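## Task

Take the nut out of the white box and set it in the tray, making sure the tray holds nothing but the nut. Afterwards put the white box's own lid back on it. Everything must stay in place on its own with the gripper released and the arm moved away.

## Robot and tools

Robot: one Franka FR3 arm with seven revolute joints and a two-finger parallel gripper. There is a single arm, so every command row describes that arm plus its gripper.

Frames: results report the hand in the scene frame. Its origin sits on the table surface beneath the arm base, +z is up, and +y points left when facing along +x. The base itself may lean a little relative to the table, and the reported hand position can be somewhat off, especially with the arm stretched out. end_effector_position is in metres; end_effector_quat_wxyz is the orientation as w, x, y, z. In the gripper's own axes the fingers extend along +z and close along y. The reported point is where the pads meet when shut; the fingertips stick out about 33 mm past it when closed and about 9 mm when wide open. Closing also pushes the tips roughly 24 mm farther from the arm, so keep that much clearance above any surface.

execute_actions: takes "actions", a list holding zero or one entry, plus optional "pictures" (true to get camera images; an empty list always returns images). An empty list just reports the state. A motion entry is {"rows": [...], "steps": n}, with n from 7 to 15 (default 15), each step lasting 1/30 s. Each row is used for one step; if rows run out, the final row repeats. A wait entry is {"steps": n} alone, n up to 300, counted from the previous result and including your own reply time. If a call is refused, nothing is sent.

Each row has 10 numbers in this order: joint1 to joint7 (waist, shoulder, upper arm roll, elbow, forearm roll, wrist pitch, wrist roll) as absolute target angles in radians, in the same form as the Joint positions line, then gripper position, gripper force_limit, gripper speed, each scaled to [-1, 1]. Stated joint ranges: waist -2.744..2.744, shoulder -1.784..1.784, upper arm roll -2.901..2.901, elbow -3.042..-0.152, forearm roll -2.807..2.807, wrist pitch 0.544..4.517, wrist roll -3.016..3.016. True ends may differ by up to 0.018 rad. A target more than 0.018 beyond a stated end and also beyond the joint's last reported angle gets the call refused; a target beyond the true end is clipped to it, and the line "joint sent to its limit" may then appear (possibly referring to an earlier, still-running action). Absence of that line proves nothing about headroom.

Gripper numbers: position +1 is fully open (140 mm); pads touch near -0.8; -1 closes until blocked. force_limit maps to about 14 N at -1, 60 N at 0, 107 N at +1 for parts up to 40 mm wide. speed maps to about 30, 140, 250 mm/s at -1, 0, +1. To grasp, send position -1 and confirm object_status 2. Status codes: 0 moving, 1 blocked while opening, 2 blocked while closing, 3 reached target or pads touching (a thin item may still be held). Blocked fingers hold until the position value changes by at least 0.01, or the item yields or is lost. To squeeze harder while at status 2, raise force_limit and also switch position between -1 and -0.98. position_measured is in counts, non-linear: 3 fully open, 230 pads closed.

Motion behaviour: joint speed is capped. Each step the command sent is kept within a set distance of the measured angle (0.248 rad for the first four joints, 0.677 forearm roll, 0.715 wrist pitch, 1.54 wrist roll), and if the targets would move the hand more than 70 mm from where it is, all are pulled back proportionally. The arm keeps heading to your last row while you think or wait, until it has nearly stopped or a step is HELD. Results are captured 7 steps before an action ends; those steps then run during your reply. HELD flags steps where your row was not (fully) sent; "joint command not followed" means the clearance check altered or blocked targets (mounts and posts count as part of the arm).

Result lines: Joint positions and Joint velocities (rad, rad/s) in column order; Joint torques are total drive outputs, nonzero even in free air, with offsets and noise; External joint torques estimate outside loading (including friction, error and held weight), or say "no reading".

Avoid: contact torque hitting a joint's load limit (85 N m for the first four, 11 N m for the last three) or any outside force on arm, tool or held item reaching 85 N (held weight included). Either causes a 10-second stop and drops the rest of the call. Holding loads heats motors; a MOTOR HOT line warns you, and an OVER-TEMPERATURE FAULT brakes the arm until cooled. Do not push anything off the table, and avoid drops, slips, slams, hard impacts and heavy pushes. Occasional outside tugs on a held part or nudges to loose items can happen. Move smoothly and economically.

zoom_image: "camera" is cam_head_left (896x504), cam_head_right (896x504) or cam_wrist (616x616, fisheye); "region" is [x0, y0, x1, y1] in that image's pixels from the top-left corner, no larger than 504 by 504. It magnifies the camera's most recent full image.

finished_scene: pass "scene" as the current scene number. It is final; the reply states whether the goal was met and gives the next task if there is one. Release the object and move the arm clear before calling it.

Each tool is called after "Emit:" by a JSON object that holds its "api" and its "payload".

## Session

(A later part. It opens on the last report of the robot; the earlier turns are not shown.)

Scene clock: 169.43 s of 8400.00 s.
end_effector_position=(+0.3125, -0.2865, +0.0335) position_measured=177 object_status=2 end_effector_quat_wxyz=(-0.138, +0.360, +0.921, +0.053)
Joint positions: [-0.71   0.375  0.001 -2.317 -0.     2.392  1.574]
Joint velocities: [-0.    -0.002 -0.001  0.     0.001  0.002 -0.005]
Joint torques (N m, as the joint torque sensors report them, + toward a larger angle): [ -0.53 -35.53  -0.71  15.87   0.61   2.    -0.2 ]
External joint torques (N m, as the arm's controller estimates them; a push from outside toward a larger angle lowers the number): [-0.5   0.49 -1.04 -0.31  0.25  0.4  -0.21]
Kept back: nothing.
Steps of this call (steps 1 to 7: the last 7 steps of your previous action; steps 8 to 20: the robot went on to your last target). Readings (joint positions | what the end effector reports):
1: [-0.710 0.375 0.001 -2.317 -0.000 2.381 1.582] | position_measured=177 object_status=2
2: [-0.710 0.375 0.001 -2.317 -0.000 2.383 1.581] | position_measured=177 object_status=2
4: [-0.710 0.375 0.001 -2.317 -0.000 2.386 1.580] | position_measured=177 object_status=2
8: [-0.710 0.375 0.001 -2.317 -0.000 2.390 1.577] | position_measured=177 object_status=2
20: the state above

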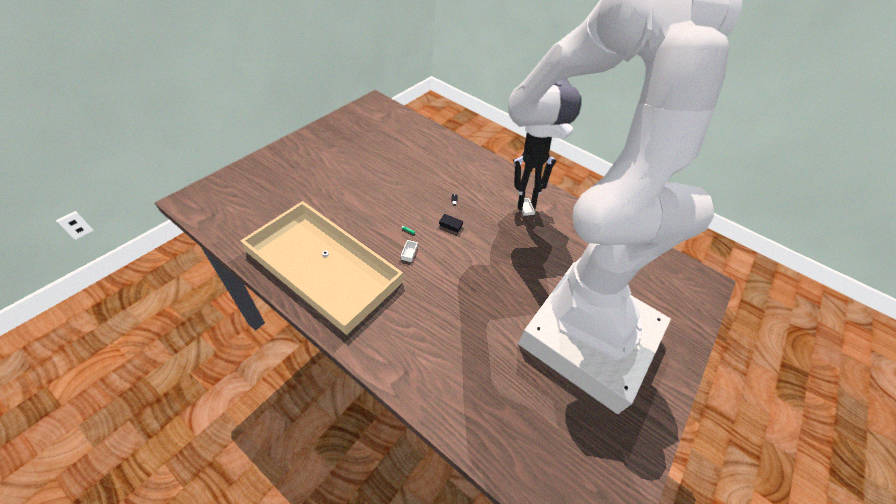

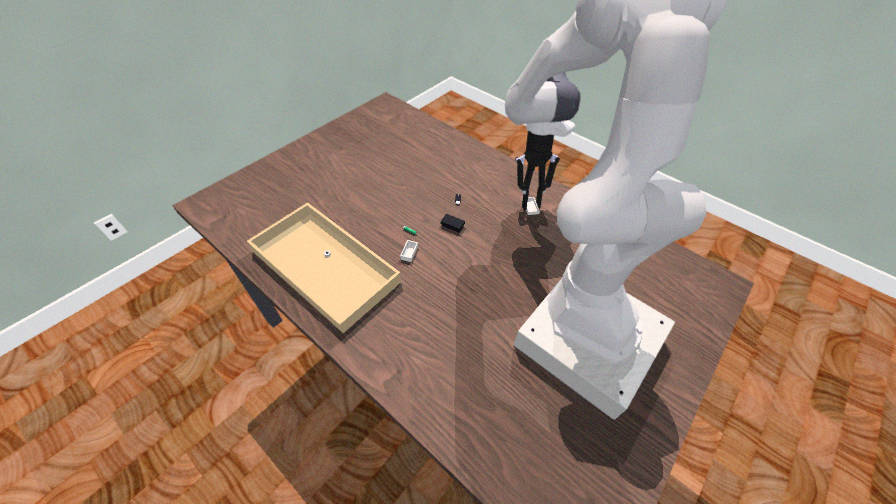

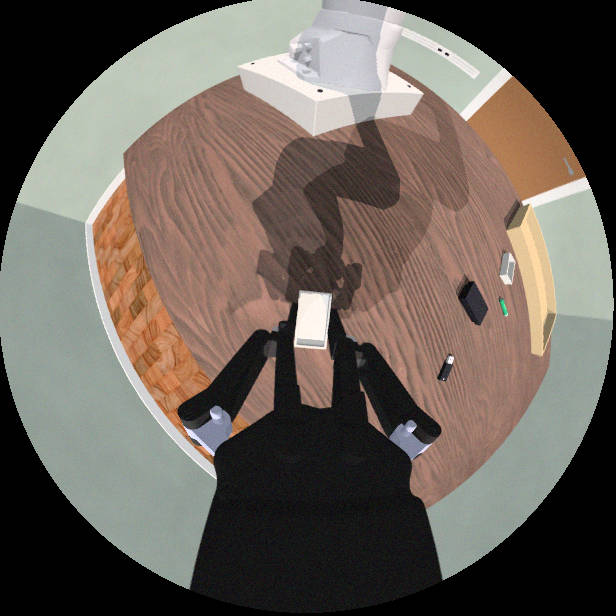

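Emit:
{"api": "execute_actions", "payload": {"actions": [{"rows":[[-0.71,0.375,0,-2.317,0,2.393,1.57,-0.1,-0.4,0]],"steps":15}]}}

Emit:
{"api": "execute_actions", "payload": {"actions": [{"rows":[[-0.71,0.33,0,-2.317,0,2.36,1.57,-0.1,-0.4,0],[-0.71,0.27,0,-2.317,0,2.33,1.57,-0.1,-0.4,0],[-0.71,0.2,0,-2.317,0,2.33,1.57,-0.1,-0.4,0],[-0.71,0.1,0,-2.4,0,2.4,1.57,-0.1,-0.4,0]],"steps":15}]}}

Emit:
{"api": "execute_actions", "payload": {"actions": [{"rows":[[-0.71,0.0,0,-2.7,0,2.7,1.57,-0.1,-0.4,0],[-0.71,0.0,0,-2.9,0,3.0,1.57,-0.1,-0.4,0],[-0.71,0.0,0,-2.994,0,3.2,1.57,-0.1,-0.4,0]],"steps":15}]}}

Emit:
{"api": "execute_actions", "payload": {"actions": [{"steps":25}]}}

Emit:
{"api": "execute_actions", "payload": {"actions": [{"rows":[[-0.71,0.1,0,-2.994,0,3.45,1.57,-0.1,-0.4,0],[-0.71,0.17,0,-2.994,0,3.52,1.57,-0.1,-0.4,0]],"steps":15}]}}

Emit:
{"api": "execute_actions", "payload": {"actions": [{"steps":25}], "pictures": true}}

Scene clock: 170.57 s of 8400.00 s.
end_effector_position=(+0.3126, -0.2865, +0.0335) position_measured=141 object_status=0 end_effector_quat_wxyz=(-0.138, +0.360, +0.921, +0.053)
Joint positions: [-0.71   0.375  0.001 -2.317 -0.     2.393  1.573]
Joint velocities: [-0.     0.001  0.    -0.001  0.     0.001 -0.001]
Joint torques (N m, as the joint torque sensors report them, + toward a larger angle): [  0.8  -35.47  -1.62  14.65   0.54   1.7   -0.14]
External joint torques (N m, as the arm's controller estimates them; a push from outside toward a larger angle lowers the number): [ 0.87  0.4  -1.91 -1.47  0.18  0.1  -0.15]
Steps of this call (steps 1 to 15: the robot went on to your last target; steps 16 to 26: nothing new was sent; steps 27 to 34: the first 8 steps of this action). Readings (joint positions | what the end effector reports):
27: [-0.710 0.375 0.001 -2.317 -0.000 2.393 1.573] | position_measured=177 object_status=0
28: [-0.710 0.375 0.001 -2.317 -0.000 2.393 1.573] | position_measured=177 object_status=0
30: [-0.710 0.375 0.001 -2.317 -0.000 2.393 1.573] | position_measured=156 object_status=0
34: the state above

Scene clock: 171.07 s of 8400.00 s.
end_effector_position=(+0.3452, -0.3164, +0.1299) position_measured=141 object_status=3 end_effector_quat_wxyz=(-0.050, +0.363, +0.930, +0.019)
Joint positions: [-0.71   0.12   0.001 -2.378 -0.     2.388  1.573]
Joint velocities: [ 0.    -0.518  0.    -0.085 -0.002  0.116  0.   ]
Joint torques (N m, as the joint torque sensors report them, + toward a larger angle): [  0.92 -15.96  -0.8    8.34   0.76   0.99  -0.17]
External joint torques (N m, as the arm's controller estimates them; a push from outside toward a larger angle lowers the number): [ 0.97 -0.38 -0.83 -3.06  0.3   0.23 -0.17]
Steps of this call (steps 1 to 7: the last 7 steps of your previous action; steps 8 to 15: the first 8 steps of this action). Readings (joint positions | what the end effector reports):
8: [-0.710 0.370 0.001 -2.319 -0.000 2.388 1.573] | position_measured=141 object_status=3
9: [-0.710 0.353 0.001 -2.323 -0.000 2.377 1.573] | position_measured=141 object_status=3
11: [-0.710 0.276 0.001 -2.340 -0.000 2.370 1.573] | position_measured=141 object_status=3
15: the state above

Scene clock: 171.57 s of 8400.00 s.
end_effector_position=(+0.2583, -0.2371, +0.0531) position_measured=141 object_status=3 end_effector_quat_wxyz=(+0.027, +0.364, +0.931, -0.011)
Joint positions: [-0.71   0.008  0.    -2.926  0.     2.99   1.573]
Joint velocities: [-0.     0.082  0.    -1.137  0.     1.124  0.   ]
Joint torques (N m, as the joint torque sensors report them, + toward a larger angle): [  0.4  -29.87  -1.31  27.2    0.16   6.2   -0.14]
External joint torques (N m, as the arm's controller estimates them; a push from outside toward a larger angle lowers the number): [ 0.72  1.57 -1.   -3.43 -0.28  0.73 -0.12]
Steps of this call (steps 1 to 7: the last 7 steps of your previous action; steps 8 to 15: the first 8 steps of this action). Readings (joint positions | what the end effector reports):
8: [-0.710 0.076 0.000 -2.444 0.000 2.446 1.573] | position_measured=141 object_status=3
9: [-0.710 0.045 0.000 -2.521 0.000 2.533 1.573] | position_measured=141 object_status=3
11: [-0.710 0.014 0.000 -2.669 0.000 2.747 1.573] | position_measured=141 object_status=3
15: the state above

Scene clock: 172.40 s of 8400.00 s.
end_effector_position=(+0.2738, -0.2513, +0.0637) position_measured=141 object_status=3 end_effector_quat_wxyz=(+0.096, +0.362, +0.926, -0.038)
Joint positions: [-0.71   0.001  0.    -2.992  0.     3.196  1.573]
Joint velocities: [ 0.    -0.001 -0.     0.    -0.     0.01  -0.   ]
Joint torques (N m, as the joint torque sensors report them, + toward a larger angle): [  0.68 -19.95  -1.1    9.73   0.17   3.31  -0.26]
External joint torques (N m, as the arm's controller estimates them; a push from outside toward a larger angle lowers the number): [ 0.71 -0.34 -1.07 -2.16  0.04  0.44 -0.25]
Kept back: nothing.
Steps of this call (steps 1 to 7: the last 7 steps of your previous action; steps 8 to 25: the robot went on to your last target). Readings (joint positions | what the end effector reports):
1: [-0.710 0.009 0.000 -2.956 0.000 3.024 1.573] | position_measured=141 object_status=3
2: [-0.710 0.009 0.000 -2.972 0.000 3.054 1.573] | position_measured=141 object_status=3
4: [-0.710 0.007 0.000 -2.986 0.000 3.099 1.573] | position_measured=141 object_status=3
8: [-0.710 0.002 0.000 -2.991 0.000 3.153 1.573] | position_measured=141 object_status=3
25: the state above

Scene clock: 172.67 s of 8400.00 s.
end_effector_position=(+0.2820, -0.2589, +0.0416) position_measured=141 object_status=3 end_effector_quat_wxyz=(+0.134, +0.360, +0.922, -0.052)
Joint positions: [-0.71   0.164  0.    -2.995  0.     3.444  1.573]
Joint velocities: [ 0.001  0.071 -0.     0.    -0.001  0.441 -0.001]
Joint torques (N m, as the joint torque sensors report them, + toward a larger angle): [  1.22 -21.59  -0.3    9.02   0.06   3.65  -0.3 ]
External joint torques (N m, as the arm's controller estimates them; a push from outside toward a larger angle lowers the number): [ 1.2   1.5  -0.48 -0.16  0.1   0.61 -0.29]
Steps of this call (steps 1 to 8: the first 8 steps of this action). Readings (joint positions | what the end effector reports):
1: [-0.710 0.017 0.000 -2.991 0.000 3.233 1.573] | position_measured=141 object_status=3
2: [-0.710 0.055 0.000 -2.988 0.000 3.284 1.573] | position_measured=141 object_status=3
4: [-0.710 0.124 0.000 -2.991 0.000 3.359 1.573] | position_measured=141 object_status=3
8: the state above

Scene clock: 173.50 s of 8400.00 s.
end_effector_position=(+0.2957, -0.2714, +0.0535) position_measured=141 object_status=3 end_effector_quat_wxyz=(+0.165, +0.358, +0.917, -0.065)
Joint positions: [-0.71   0.168  0.    -2.995  0.     3.517  1.573]
Joint velocities: [-0.     0.    -0.001  0.     0.     0.002 -0.   ]
Joint torques (N m, as the joint torque sensors report them, + toward a larger angle): [  0.97 -21.1   -0.02   8.93   0.09   3.6   -0.32]
External joint torques (N m, as the arm's controller estimates them; a push from outside toward a larger angle lowers the number): [ 0.98  0.85 -0.16  0.32  0.11  0.49 -0.31]
Kept back: nothing.
Steps of this call (steps 1 to 7: the last 7 steps of your previous action; steps 8 to 25: the robot went on to your last target). Readings (joint positions | what the end effector reports):
1: [-0.710 0.166 0.000 -2.995 0.000 3.457 1.573] | position_measured=141 object_status=3
2: [-0.710 0.167 0.000 -2.995 0.000 3.468 1.573] | position_measured=141 object_status=3
4: [-0.710 0.168 0.000 -2.995 0.000 3.485 1.573] | position_measured=141 object_status=3
8: [-0.710 0.168 0.000 -2.995 0.000 3.503 1.573] | position_measured=141 object_status=3
25: the state above

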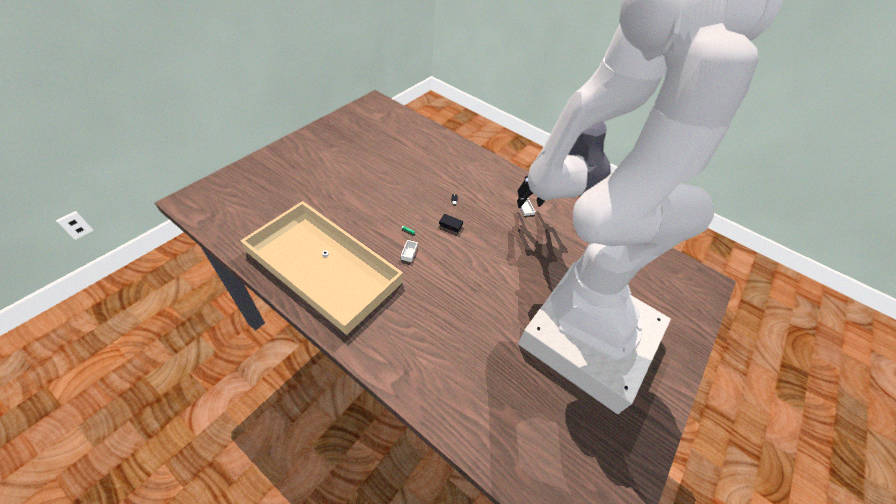

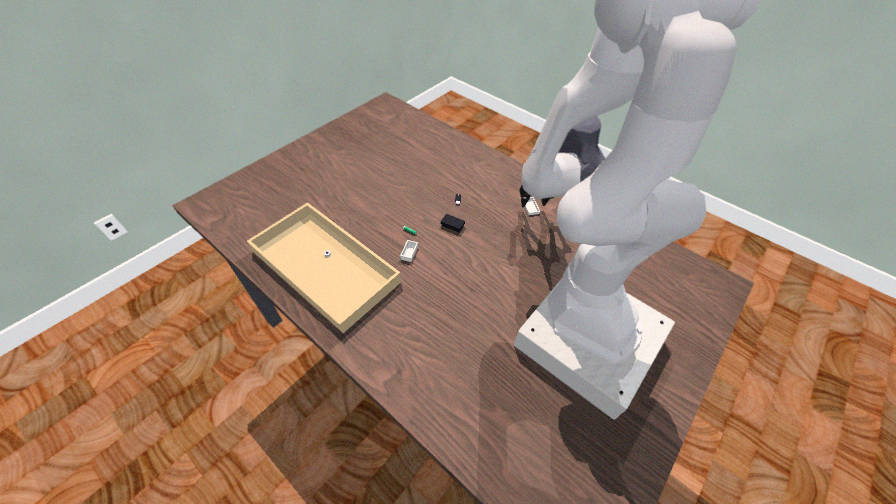

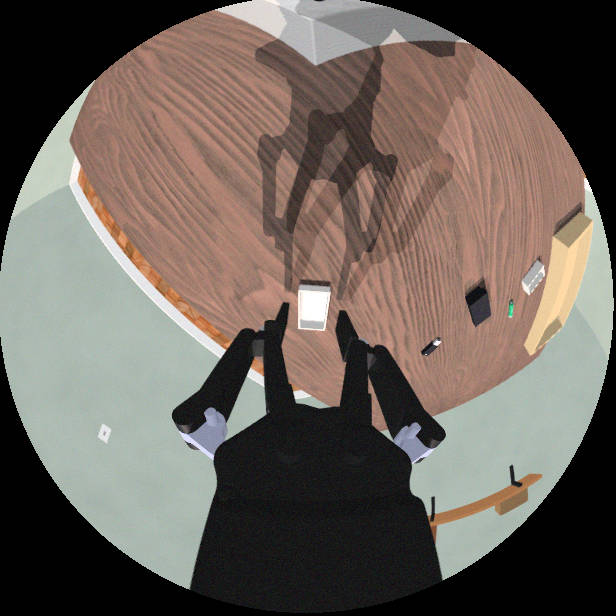

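Emit:
{"api": "execute_actions", "payload": {"actions": [{"rows":[[-0.71,0.2,0,-2.994,0,3.58,1.57,-0.1,-0.4,0],[-0.71,0.23,0,-2.994,0,3.6,1.57,-0.1,-0.4,0],[-0.71,0.255,0,-2.994,0,3.61,1.57,-0.1,-0.4,0]],"steps":15}]}}

Emit:
{"api": "execute_actions", "payload": {"actions": [{"steps":25}], "pictures": true}}

Scene clock: 173.97 s of 8400.00 s.
end_effector_position=(+0.2876, -0.2640, +0.0342) position_measured=141 object_status=3 end_effector_quat_wxyz=(+0.159, +0.359, +0.918, -0.062)
Joint positions: [-0.71   0.25   0.    -2.994  0.     3.585  1.573]
Joint velocities: [-0.     0.059 -0.001  0.001  0.     0.129  0.   ]
Joint torques (N m, as the joint torque sensors report them, + toward a larger angle): [  0.88 -22.69   0.21   6.    -0.06   3.77  -0.21]
External joint torques (N m, as the arm's controller estimates them; a push from outside toward a larger angle lowers the number): [ 0.88  1.23 -0.02 -1.48  0.04  0.55 -0.2 ]
Steps of this call (steps 1 to 6: the robot went on to your last target; steps 7 to 14: the first 8 steps of this action). Readings (joint positions | what the end effector reports):
7: [-0.710 0.173 0.000 -2.994 0.000 3.527 1.573] | position_measured=141 object_status=3
8: [-0.710 0.186 0.000 -2.993 0.000 3.540 1.573] | position_measured=141 object_status=3
10: [-0.710 0.223 0.000 -2.993 0.000 3.562 1.573] | position_measured=141 object_status=3
14: the state above

Scene clock: 174.80 s of 8400.00 s.
end_effector_position=(+0.2911, -0.2672, +0.0373) position_measured=141 object_status=3 end_effector_quat_wxyz=(+0.168, +0.358, +0.916, -0.066)
Joint positions: [-0.71   0.253  0.    -2.994  0.     3.607  1.573]
Joint velocities: [-0.     0.001  0.002  0.    -0.     0.002 -0.   ]
Joint torques (N m, as the joint torque sensors report them, + toward a larger angle): [  0.88 -21.2   -0.06   6.53  -0.08   3.6   -0.2 ]
External joint torques (N m, as the arm's controller estimates them; a push from outside toward a larger angle lowers the number): [ 0.9   1.64 -0.27 -0.25  0.    0.48 -0.19]
Kept back: nothing.
Steps of this call (steps 1 to 7: the last 7 steps of your previous action; steps 8 to 25: the robot went on to your last target). Readings (joint positions | what the end effector reports):
1: [-0.710 0.252 0.000 -2.994 0.000 3.589 1.573] | position_measured=141 object_status=3
2: [-0.710 0.252 0.000 -2.994 0.000 3.593 1.573] | position_measured=141 object_status=3
4: [-0.710 0.253 0.000 -2.994 0.000 3.597 1.573] | position_measured=141 object_status=3
8: [-0.710 0.253 0.000 -2.994 0.000 3.603 1.573] | position_measured=141 object_status=3
25: the state above

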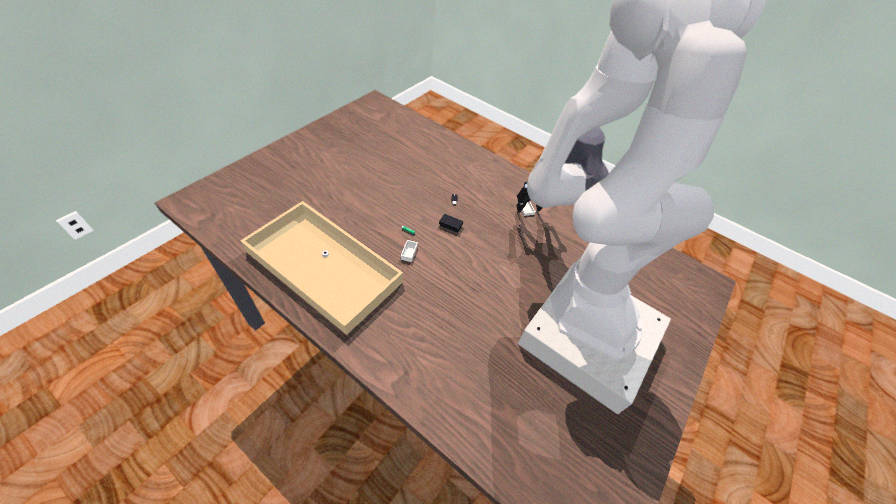

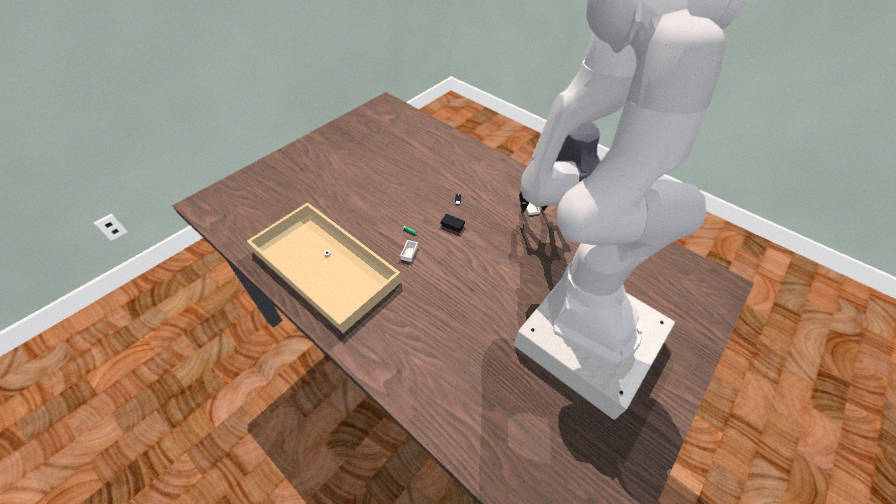

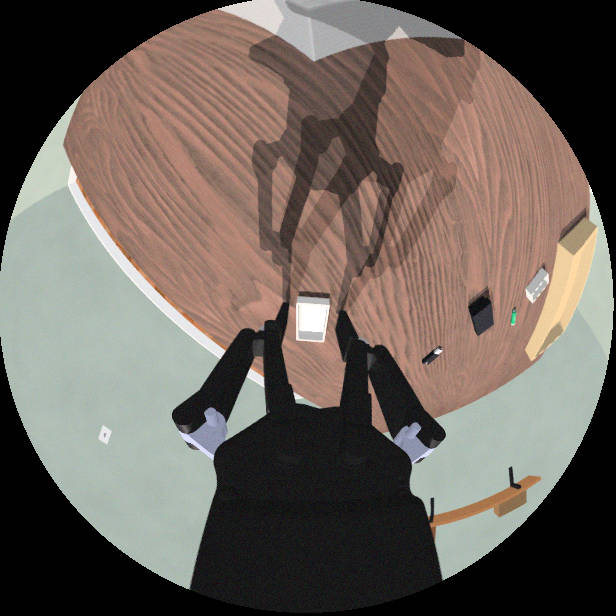

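Emit:
{"api": "execute_actions", "payload": {"actions": [{"rows":[[-0.71,0.256,0,-2.994,0,3.57,1.57,-0.1,-0.4,0]],"steps":15}]}}

Emit:
{"api": "execute_actions", "payload": {"actions": [{"steps":20}]}}

Emit:
{"api": "execute_actions", "payload": {"actions": [{"rows":[[-0.71,0.256,0,-2.994,0,3.57,1.57,-1,-0.2,-0.3]],"steps":15}]}}

Emit:
{"api": "execute_actions", "payload": {"actions": [{"steps":12}], "pictures": true}}

Scene clock: 175.33 s of 8400.00 s.
end_effector_position=(+0.2854, -0.2620, +0.0316) position_measured=141 object_status=3 end_effector_quat_wxyz=(+0.155, +0.359, +0.918, -0.061)
Joint positions: [-0.71   0.254  0.    -2.994  0.     3.58   1.573]
Joint velocities: [ 0.     0.001  0.001 -0.    -0.001 -0.045  0.002]
Joint torques (N m, as the joint torque sensors report them, + toward a larger angle): [  0.34 -22.36  -0.15   6.13  -0.05   2.81  -0.13]
External joint torques (N m, as the arm's controller estimates them; a push from outside toward a larger angle lowers the number): [ 0.38  0.48 -0.35 -0.62  0.03 -0.29 -0.12]
Steps of this call (steps 1 to 8: the robot went on to your last target; steps 9 to 16: the first 8 steps of this action). Readings (joint positions | what the end effector reports):
9: [-0.710 0.253 0.000 -2.994 0.000 3.603 1.573] | position_measured=141 object_status=3
10: [-0.710 0.254 0.000 -2.994 0.000 3.597 1.573] | position_measured=141 object_status=3
12: [-0.710 0.254 0.000 -2.994 0.000 3.589 1.573] | position_measured=141 object_status=3
16: the state above

Scene clock: 176.00 s of 8400.00 s.
end_effector_position=(+0.2839, -0.2607, +0.0303) position_measured=141 object_status=3 end_effector_quat_wxyz=(+0.152, +0.359, +0.919, -0.059)
Joint positions: [-0.71   0.254  0.    -2.994  0.     3.573  1.573]
Joint velocities: [-0.001 -0.    -0.    -0.    -0.001 -0.001 -0.   ]
Joint torques (N m, as the joint torque sensors report them, + toward a larger angle): [  0.29 -21.99   0.38   5.31  -0.14   2.78  -0.31]
External joint torques (N m, as the arm's controller estimates them; a push from outside toward a larger angle lowers the number): [ 0.34  0.83  0.19 -1.4  -0.06 -0.29 -0.3 ]
Kept back: nothing.
Steps of this call (steps 1 to 7: the last 7 steps of your previous action; steps 8 to 15: the robot went on to your last target; steps 16 to 20: nothing new was sent). Readings (joint positions | what the end effector reports):
1: [-0.710 0.254 0.000 -2.994 0.000 3.579 1.573] | position_measured=141 object_status=3
2: [-0.710 0.254 0.000 -2.994 0.000 3.577 1.573] | position_measured=141 object_status=3
4: [-0.710 0.254 0.000 -2.994 0.000 3.576 1.573] | position_measured=141 object_status=3
8: [-0.710 0.254 0.000 -2.994 0.000 3.574 1.573] | position_measured=141 object_status=3
20: the state above
The arm was judged still, so your last target was given up. Only a new action makes it travel on or press farther. Fingers that are still opening or closing keep moving.

Scene clock: 176.27 s of 8400.00 s.
end_effector_position=(+0.2852, -0.2604, +0.0309) position_measured=178 object_status=0 end_effector_quat_wxyz=(+0.153, +0.358, +0.919, -0.059)
Joint positions: [-0.709  0.253  0.002 -2.994 -0.001  3.574  1.573]
Joint velocities: [-0.    -0.001  0.     0.     0.     0.001  0.001]
Joint torques (N m, as the joint torque sensors report them, + toward a larger angle): [  0.15 -21.58  -0.96   6.63   0.16   2.65  -0.12]
External joint torques (N m, as the arm's controller estimates them; a push from outside toward a larger angle lowers the number): [ 0.18  1.28 -1.18 -0.17  0.24 -0.44 -0.11]
Steps of this call (steps 1 to 8: the first 8 steps of this action). Readings (joint positions | what the end effector reports):
1: [-0.710 0.255 0.000 -2.994 0.000 3.573 1.573] | position_measured=141 object_status=0
2: [-0.710 0.255 0.000 -2.994 0.000 3.572 1.573] | position_measured=146 object_status=0
4: [-0.710 0.255 0.000 -2.994 0.000 3.573 1.573] | position_measured=157 object_status=0
8: the state above

Scene clock: 176.67 s of 8400.00 s.
end_effector_position=(+0.2852, -0.2604, +0.0309) position_measured=179 object_status=2 end_effector_quat_wxyz=(+0.153, +0.358, +0.919, -0.059)
Joint positions: [-0.709  0.253  0.002 -2.994 -0.001  3.574  1.573]
Joint velocities: [ 0.001 -0.     0.001 -0.     0.001 -0.    -0.002]
Joint torques (N m, as the joint torque sensors report them, + toward a larger angle): [  0.69 -21.11  -1.39   6.29   0.11   2.69  -0.25]
External joint torques (N m, as the arm's controller estimates them; a push from outside toward a larger angle lowers the number): [ 0.7   1.73 -1.63 -0.49  0.2  -0.39 -0.24]
Kept back: nothing.
Steps of this call (steps 1 to 7: the last 7 steps of your previous action; steps 8 to 12: the robot went on to your last target). Readings (joint positions | what the end effector reports):
1: [-0.709 0.253 0.002 -2.994 -0.001 3.574 1.573] | position_measured=178 object_status=0
2: [-0.709 0.253 0.002 -2.994 -0.001 3.574 1.573] | position_measured=178 object_status=0
4: [-0.709 0.253 0.002 -2.994 -0.001 3.574 1.573] | position_measured=179 object_status=0
8: [-0.709 0.253 0.002 -2.994 -0.001 3.574 1.573] | position_measured=179 object_status=2
12: the state above

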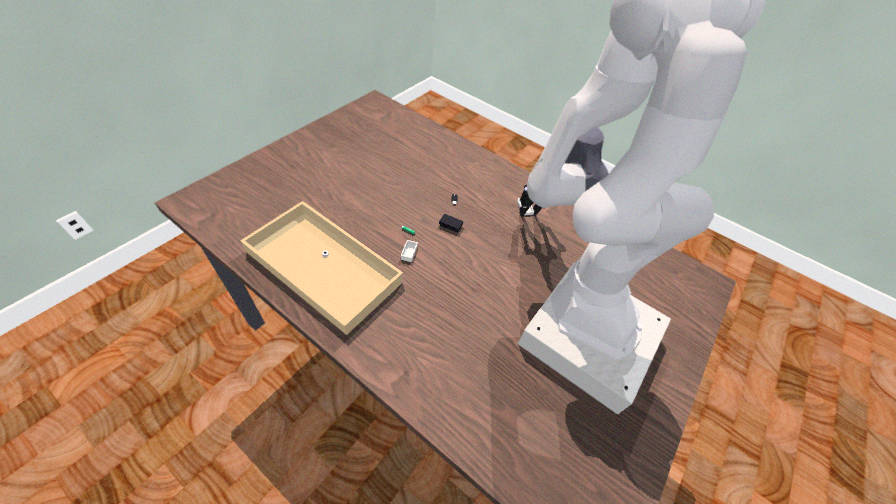

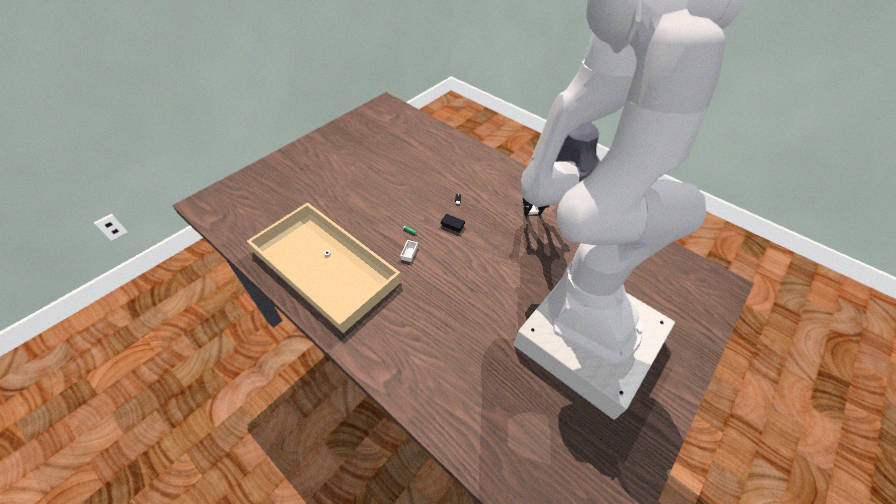

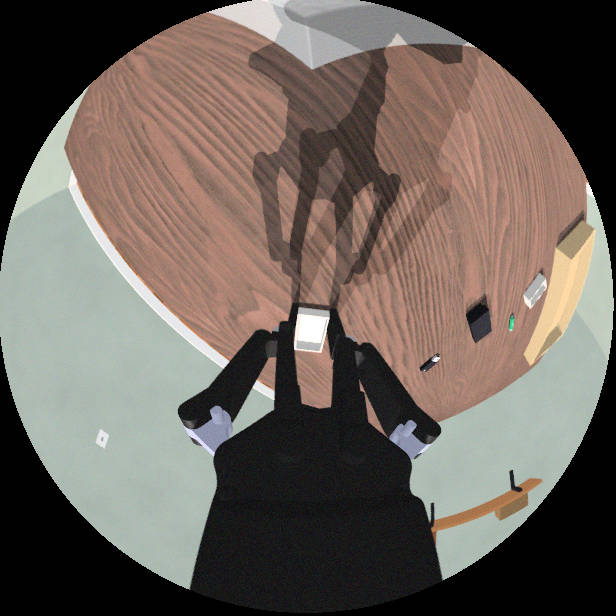

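Emit:
{"api": "execute_actions", "payload": {"actions": [{"rows":[[-0.71,0.22,0,-2.99,0,3.56,1.57,-1,-0.2,-0.3],[-0.71,0.16,0,-2.97,0,3.5,1.57,-1,-0.2,-0.3],[-0.71,0.08,0,-2.9,0,3.4,1.57,-1,-0.2,-0.3],[-0.71,0.0,0,-2.8,0,3.2,1.57,-1,-0.2,-0.3],[-0.71,-0.05,0,-2.6,0,3.0,1.57,-1,-0.2,-0.3],[-0.71,-0.05,0,-2.4,0,2.7,1.57,-1,-0.2,-0.3],[-0.71,0,0,-2.2,0,2.4,1.57,-1,-0.2,-0.3],[-0.71,0.1,0,-2.0,0,2.2,1.57,-1,-0.2,-0.3]],"steps":15}]}}

Emit:
{"api": "execute_actions", "payload": {"actions": [{"rows":[[-0.71,0.25,0,-1.8,0,1.9,1.57,-1,-0.2,-0.3]],"steps":15}]}}

Emit:
{"api": "execute_actions", "payload": {"actions": [{"rows":[[-0.71,0.5,0,-1.4,0,1.3,1.57,-1,-0.2,-0.3]],"steps":15}]}}

Emit:
{"api": "execute_actions", "payload": {"actions": [{"rows":[[-0.71,0.9,0,-1.108,0,0.911,1.57,-1,-0.2,-0.3]],"steps":15}]}}

Emit:
{"api": "execute_actions", "payload": {"actions": [{"steps":25}]}}

Emit:
{"api": "execute_actions", "payload": {"actions": [{"rows":[[-0.71,1.1,0,-1.108,0,0.911,1.57,-1,-0.2,-0.3],[-0.71,1.2,0,-1.108,0,0.911,1.57,-1,-0.2,-0.3],[-0.71,1.3,0,-1.108,0,0.911,1.57,-1,-0.2,-0.3],[-0.71,1.34,0,-1.108,0,0.911,1.57,-1,-0.2,-0.3],[-0.71,1.365,0,-1.108,0,0.911,1.57,-1,-0.2,-0.3]],"steps":15}]}}

Emit:
{"api": "execute_actions", "payload": {"actions": [{"steps":15}], "pictures": true}}

Emit:
{"api": "zoom_image", "payload": {"camera": "cam_head_left", "region": [470,140,610,260]}}

Scene clock: 177.83 s of 8400.00 s.
end_effector_position=(+0.3813, -0.3487, +0.1338) position_measured=179 object_status=2 end_effector_quat_wxyz=(+0.171, +0.356, +0.916, -0.067)
Joint positions: [-0.709  0.045  0.001 -2.702 -0.001  3.113  1.573]
Joint velocities: [ 0.002  0.096 -0.001  2.299 -0.001 -2.969  0.002]
Joint torques (N m, as the joint torque sensors report them, + toward a larger angle): [  0.11   1.74  -0.42 -13.91   0.65  -2.84  -0.19]
External joint torques (N m, as the arm's controller estimates them; a push from outside toward a larger angle lowers the number): [ 0.4  -1.25 -0.16  1.11  0.26 -1.12 -0.19]
Steps of this call (steps 1 to 15: the robot went on to your last target; steps 16 to 27: nothing new was sent; steps 28 to 35: the first 8 steps of this action). Readings (joint positions | what the end effector reports):
28: [-0.709 0.249 0.002 -2.994 -0.001 3.571 1.573] | position_measured=179 object_status=2
29: [-0.709 0.231 0.001 -2.993 -0.001 3.558 1.573] | position_measured=179 object_status=2
31: [-0.709 0.171 0.001 -2.955 -0.001 3.504 1.573] | position_measured=179 object_status=2
35: the state above

Scene clock: 178.33 s of 8400.00 s.
end_effector_position=(+0.4510, -0.4131, +0.2696) position_measured=179 object_status=2 end_effector_quat_wxyz=(-0.011, +0.363, +0.932, +0.003)
Joint positions: [-0.709  0.238  0.001 -1.823 -0.001  2.035  1.573]
Joint velocities: [-0.     0.064  0.001  0.317 -0.    -0.78   0.   ]
Joint torques (N m, as the joint torque sensors report them, + toward a larger angle): [  0.27 -34.1   -0.28  21.2    1.11   1.4   -0.15]
External joint torques (N m, as the arm's controller estimates them; a push from outside toward a larger angle lowers the number): [ 0.28  1.58 -0.5   0.98  0.45 -0.54 -0.15]
Steps of this call (steps 1 to 7: the last 7 steps of your previous action; steps 8 to 15: the first 8 steps of this action). Readings (joint positions | what the end effector reports):
8: [-0.709 0.116 0.001 -2.149 -0.001 2.413 1.573] | position_measured=179 object_status=2
9: [-0.709 0.146 0.001 -2.072 -0.001 2.328 1.573] | position_measured=179 object_status=2
11: [-0.709 0.208 0.001 -1.931 -0.001 2.189 1.573] | position_measured=179 object_status=2
15: the state above

Scene clock: 178.83 s of 8400.00 s.
end_effector_position=(+0.4053, -0.3714, +0.2667) position_measured=179 object_status=2 end_effector_quat_wxyz=(-0.206, +0.354, +0.909, +0.079)
Joint positions: [-0.709  0.486  0.001 -1.448 -0.001  1.486  1.573]
Joint velocities: [ 0.     0.243  0.     0.547  0.001 -1.102  0.001]
Joint torques (N m, as the joint torque sensors report them, + toward a larger angle): [  0.08 -48.93   0.33  24.37   1.08   0.36  -0.14]
External joint torques (N m, as the arm's controller estimates them; a push from outside toward a larger angle lowers the number): [-0.18  1.92 -0.38  0.7   0.27 -0.76 -0.16]
Steps of this call (steps 1 to 7: the last 7 steps of your previous action; steps 8 to 15: the first 8 steps of this action). Readings (joint positions | what the end effector reports):
8: [-0.709 0.267 0.001 -1.772 -0.001 1.890 1.573] | position_measured=179 object_status=2
9: [-0.709 0.300 0.001 -1.728 -0.001 1.836 1.573] | position_measured=179 object_status=2
11: [-0.709 0.385 0.001 -1.615 -0.001 1.703 1.573] | position_measured=179 object_status=2
15: the state above

Scene clock: 179.33 s of 8400.00 s.
end_effector_position=(+0.3395, -0.3111, +0.2119) position_measured=179 object_status=2 end_effector_quat_wxyz=(-0.441, +0.320, +0.821, +0.170)
Joint positions: [-0.709  0.876  0.001 -1.133 -0.001  1.021  1.573]
Joint velocities: [-0.     0.789  0.001  0.05  -0.001 -0.655 -0.   ]
Joint torques (N m, as the joint torque sensors report them, + toward a larger angle): [  1.02 -77.39  -0.97  32.96   1.04  -0.97  -0.18]
External joint torques (N m, as the arm's controller estimates them; a push from outside toward a larger angle lowers the number): [ 0.92  2.03 -2.02 -0.15  0.03 -0.43 -0.22]
Steps of this call (steps 1 to 7: the last 7 steps of your previous action; steps 8 to 15: the first 8 steps of this action). Readings (joint positions | what the end effector reports):
8: [-0.709 0.534 0.001 -1.341 -0.001 1.285 1.573] | position_measured=179 object_status=2
9: [-0.709 0.596 0.001 -1.259 -0.001 1.221 1.573] | position_measured=179 object_status=2
11: [-0.709 0.705 0.001 -1.178 -0.001 1.140 1.573] | position_measured=179 object_status=2
15: the state above

Scene clock: 180.17 s of 8400.00 s.
end_effector_position=(+0.3232, -0.2961, +0.2295) position_measured=179 object_status=2 end_effector_quat_wxyz=(-0.484, +0.311, +0.796, +0.187)
Joint positions: [-0.709  0.899  0.001 -1.109 -0.001  0.914  1.573]
Joint velocities: [ 0.     0.    -0.    -0.001  0.003 -0.004  0.   ]
Joint torques (N m, as the joint torque sensors report them, + toward a larger angle): [  0.53 -52.34  -0.39  20.55   1.04  -1.33  -0.21]
External joint torques (N m, as the arm's controller estimates them; a push from outside toward a larger angle lowers the number): [ 0.49 -0.16 -1.16  0.05  0.29 -0.28 -0.24]
Kept back: nothing.
Steps of this call (steps 1 to 7: the last 7 steps of your previous action; steps 8 to 25: the robot went on to your last target). Readings (joint positions | what the end effector reports):
1: [-0.709 0.897 0.001 -1.132 -0.001 1.002 1.573] | position_measured=179 object_status=2
2: [-0.709 0.909 0.001 -1.130 -0.001 0.986 1.573] | position_measured=179 object_status=2
4: [-0.709 0.915 0.001 -1.125 -0.001 0.961 1.573] | position_measured=179 object_status=2
8: [-0.709 0.904 0.001 -1.113 -0.001 0.935 1.573] | position_measured=179 object_status=2
25: the state above

Scene clock: 180.43 s of 8400.00 s.
end_effector_position=(+0.2758, -0.2528, +0.1136) position_measured=179 object_status=2 end_effector_quat_wxyz=(-0.588, +0.282, +0.723, +0.228)
Joint positions: [-0.709  1.186  0.001 -1.096 -0.001  0.913  1.573]
Joint velocities: [ 0.     1.295  0.002 -0.067  0.001  0.009  0.002]
Joint torques (N m, as the joint torque sensors report them, + toward a larger angle): [  0.41 -56.29   0.09  16.05   0.78  -2.35  -0.09]
External joint torques (N m, as the arm's controller estimates them; a push from outside toward a larger angle lowers the number): [ 0.26  1.97 -0.89 -2.35  0.17  0.12 -0.12]
Steps of this call (steps 1 to 8: the first 8 steps of this action). Readings (joint positions | what the end effector reports):
1: [-0.709 0.912 0.001 -1.099 -0.001 0.913 1.573] | position_measured=179 object_status=2
2: [-0.709 0.941 0.001 -1.092 -0.001 0.913 1.573] | position_measured=179 object_status=2
4: [-0.709 1.015 0.001 -1.091 -0.001 0.913 1.573] | position_measured=179 object_status=2
8: the state above

Scene clock: 190.63 s of 8400.00 s.
end_effector_position=(+0.2270, -0.2083, +0.0585) position_measured=179 object_status=2 end_effector_quat_wxyz=(+0.662, -0.256, -0.656, -0.256)
Joint positions: [-0.709  1.36   0.    -1.119 -0.001  0.897  1.573]
Joint velocities: [-0.    -0.     0.002 -0.001  0.001  0.     0.001]
Joint torques (N m, as the joint torque sensors report them, + toward a larger angle): [  0.99 -50.42   0.01  14.86   0.62  -2.07   0.02]
External joint torques (N m, as the arm's controller estimates them; a push from outside toward a larger angle lowers the number): [ 0.9   0.03 -0.99 -0.3   0.1   0.4  -0.01]
TORQUE FAULT: the external load on joint 6 (wrist pitch) reached its load limit, and the arm stopped for 10 seconds. The arm's remaining commands of this call were not run. The arm holds where it stopped, with its grip as last carried out, and accepts commands again: back off and push less far. The arm stops again, at the same cost, whenever a joint's load reaches its limit.
Kept back: nothing.
The stop began at step 6 of this call (marked STOPPED below). From that step on the arm followed nothing that you had sent. 2 steps, steps kept back included, did not run and will not run. Nothing is kept back now, and the robot has no last target.
Steps of this call (steps 1 to 5: the first 5 steps of the 7 kept back from your previous action; steps 6 to 306: the stop). Readings (joint positions | what the end effector reports):
1: [-0.709 1.229 0.001 -1.098 -0.001 0.913 1.573] | position_measured=179 object_status=2
2: [-0.709 1.272 0.001 -1.100 -0.001 0.913 1.573] | position_measured=179 object_status=2
4: [-0.709 1.341 0.001 -1.111 -0.001 0.912 1.573] | position_measured=179 object_status=2
6: [-0.709 1.369 0.000 -1.121 -0.001 0.892 1.573] | position_measured=179 object_status=2 STOPPED
8: [-0.709 1.371 0.000 -1.123 -0.001 0.890 1.573] | position_measured=179 object_status=2
306: the state above

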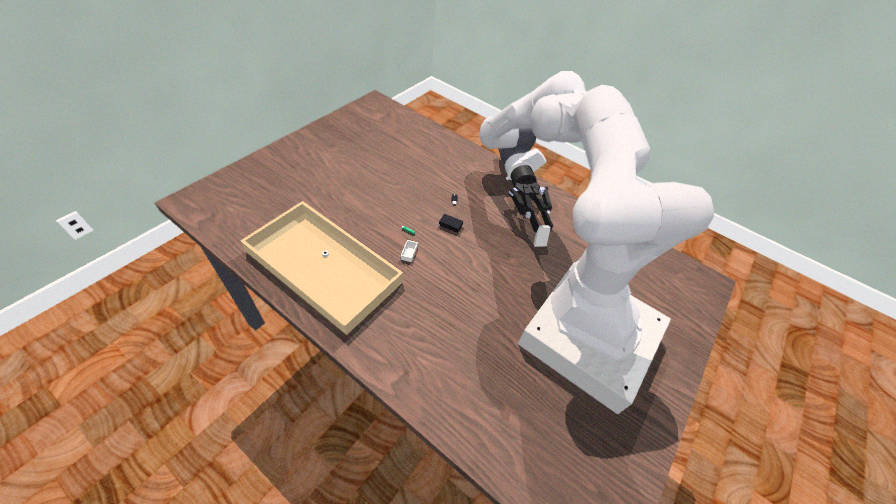

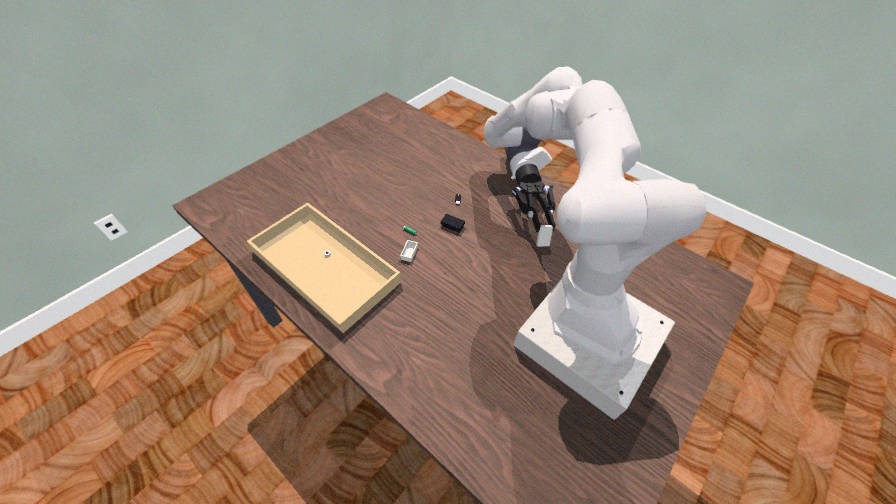

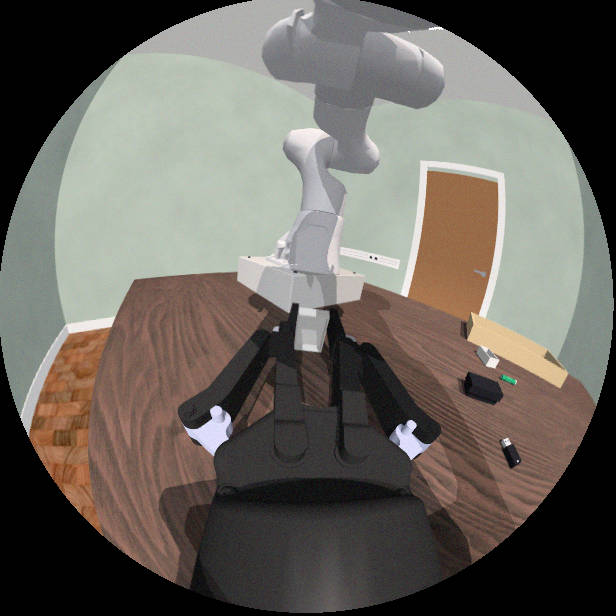

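Region (470, 140, 610, 260) of cam_head_left's 896x504 image, scaled by 3.600, with more detail than that image has; it fills the top 432 rows of this view, and the rest is white.

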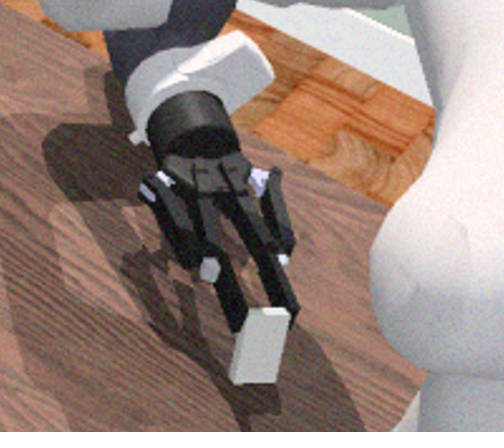

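Emit:
{"api": "execute_actions", "payload": {"actions": [{"rows":[[-0.709,1.36,0,-1.119,0,0.897,1.573,-0.1,-0.2,-0.6]],"steps":15}]}}

Emit:
{"api": "execute_actions", "payload": {"actions": [{"steps":20}], "pictures": true}}

Emit:
{"api": "zoom_image", "payload": {"camera": "cam_head_left", "region": [470,140,610,260]}}

Scene clock: 191.30 s of 8400.00 s.
end_effector_position=(+0.2270, -0.2083, +0.0585) position_measured=152 object_status=0 end_effector_quat_wxyz=(+0.662, -0.256, -0.656, -0.256)
Joint positions: [-0.709  1.36   0.    -1.119 -0.001  0.897  1.573]
Joint velocities: [-0.001  0.    -0.    -0.    -0.    -0.     0.   ]
Joint torques (N m, as the joint torque sensors report them, + toward a larger angle): [  0.84 -50.2    0.54  14.24   0.82  -2.37  -0.01]
External joint torques (N m, as the arm's controller estimates them; a push from outside toward a larger angle lowers the number): [ 0.98  0.53 -0.3  -1.08  0.33  0.09 -0.04]
Steps of this call (steps 1 to 12: nothing new was sent; steps 13 to 20: the first 8 steps of this action). Readings (joint positions | what the end effector reports):
13: [-0.709 1.360 0.000 -1.119 -0.001 0.897 1.573] | position_measured=179 object_status=0
14: [-0.709 1.360 0.000 -1.119 -0.001 0.897 1.573] | position_measured=179 object_status=0
16: [-0.709 1.360 0.000 -1.119 -0.001 0.897 1.573] | position_measured=168 object_status=0
20: the state above

Scene clock: 191.97 s of 8400.00 s.
end_effector_position=(+0.2270, -0.2083, +0.0585) position_measured=141 object_status=3 end_effector_quat_wxyz=(+0.662, -0.256, -0.656, -0.256)
Joint positions: [-0.709  1.36   0.    -1.119 -0.001  0.897  1.573]
Joint velocities: [-0.001  0.002  0.    -0.001 -0.     0.     0.001]
Joint torques (N m, as the joint torque sensors report them, + toward a larger angle): [  0.9  -50.37   0.04  13.91   0.8   -2.42  -0.06]
External joint torques (N m, as the arm's controller estimates them; a push from outside toward a larger angle lowers the number): [ 0.91  0.08 -0.89 -1.26  0.29  0.04 -0.09]
Kept back: nothing.
Steps of this call (steps 1 to 7: the last 7 steps of your previous action; steps 8 to 15: the robot went on to your last target; steps 16 to 20: nothing new was sent). Readings (joint positions | what the end effector reports):
1: [-0.709 1.360 0.000 -1.119 -0.001 0.897 1.573] | position_measured=148 object_status=0
2: [-0.709 1.360 0.000 -1.119 -0.001 0.897 1.573] | position_measured=144 object_status=0
4: [-0.709 1.360 0.000 -1.119 -0.001 0.897 1.573] | position_measured=141 object_status=0
8: [-0.709 1.360 0.000 -1.119 -0.001 0.897 1.573] | position_measured=141 object_status=0
20: the state above
The arm was judged still, so your last target was given up. Only a new action makes it travel on or press farther. Fingers that are still opening or closing keep moving.

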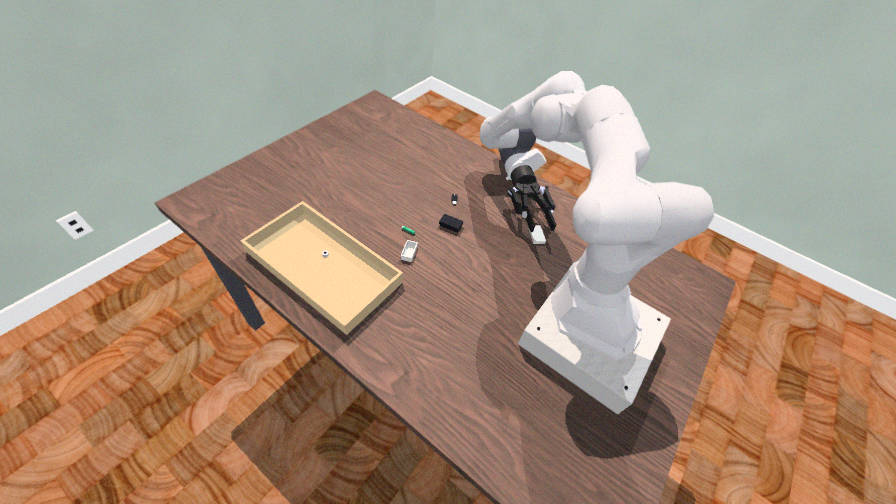

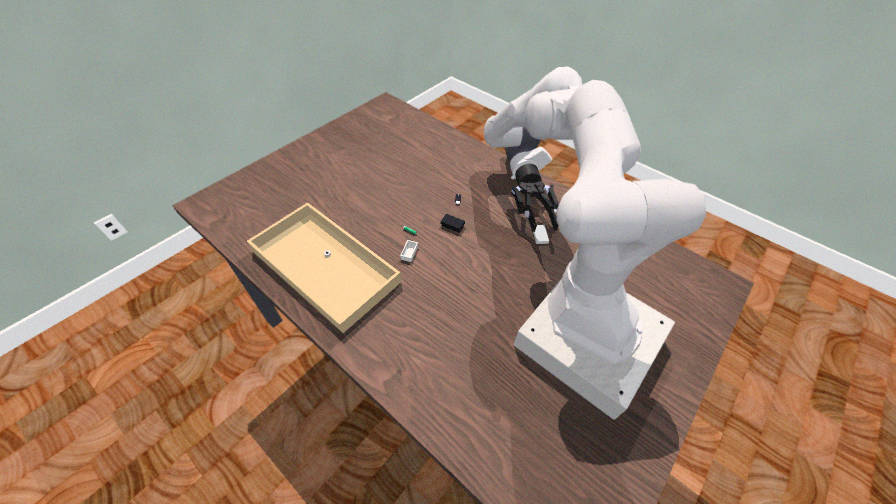

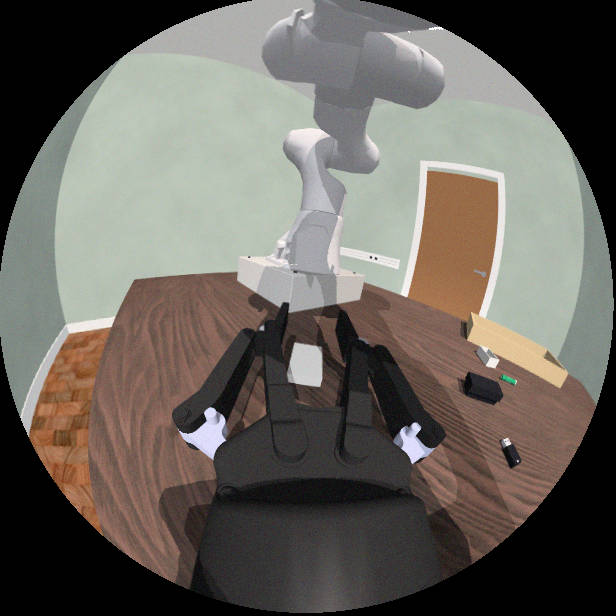

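Region (470, 140, 610, 260) of cam_head_left's 896x504 image, scaled by 3.600, with more detail than that image has; it fills the top 432 rows of this view, and the rest is white.

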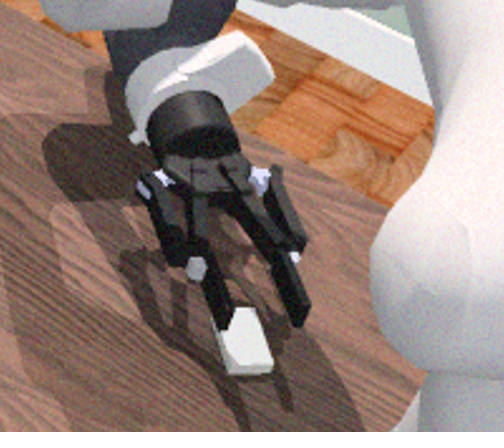

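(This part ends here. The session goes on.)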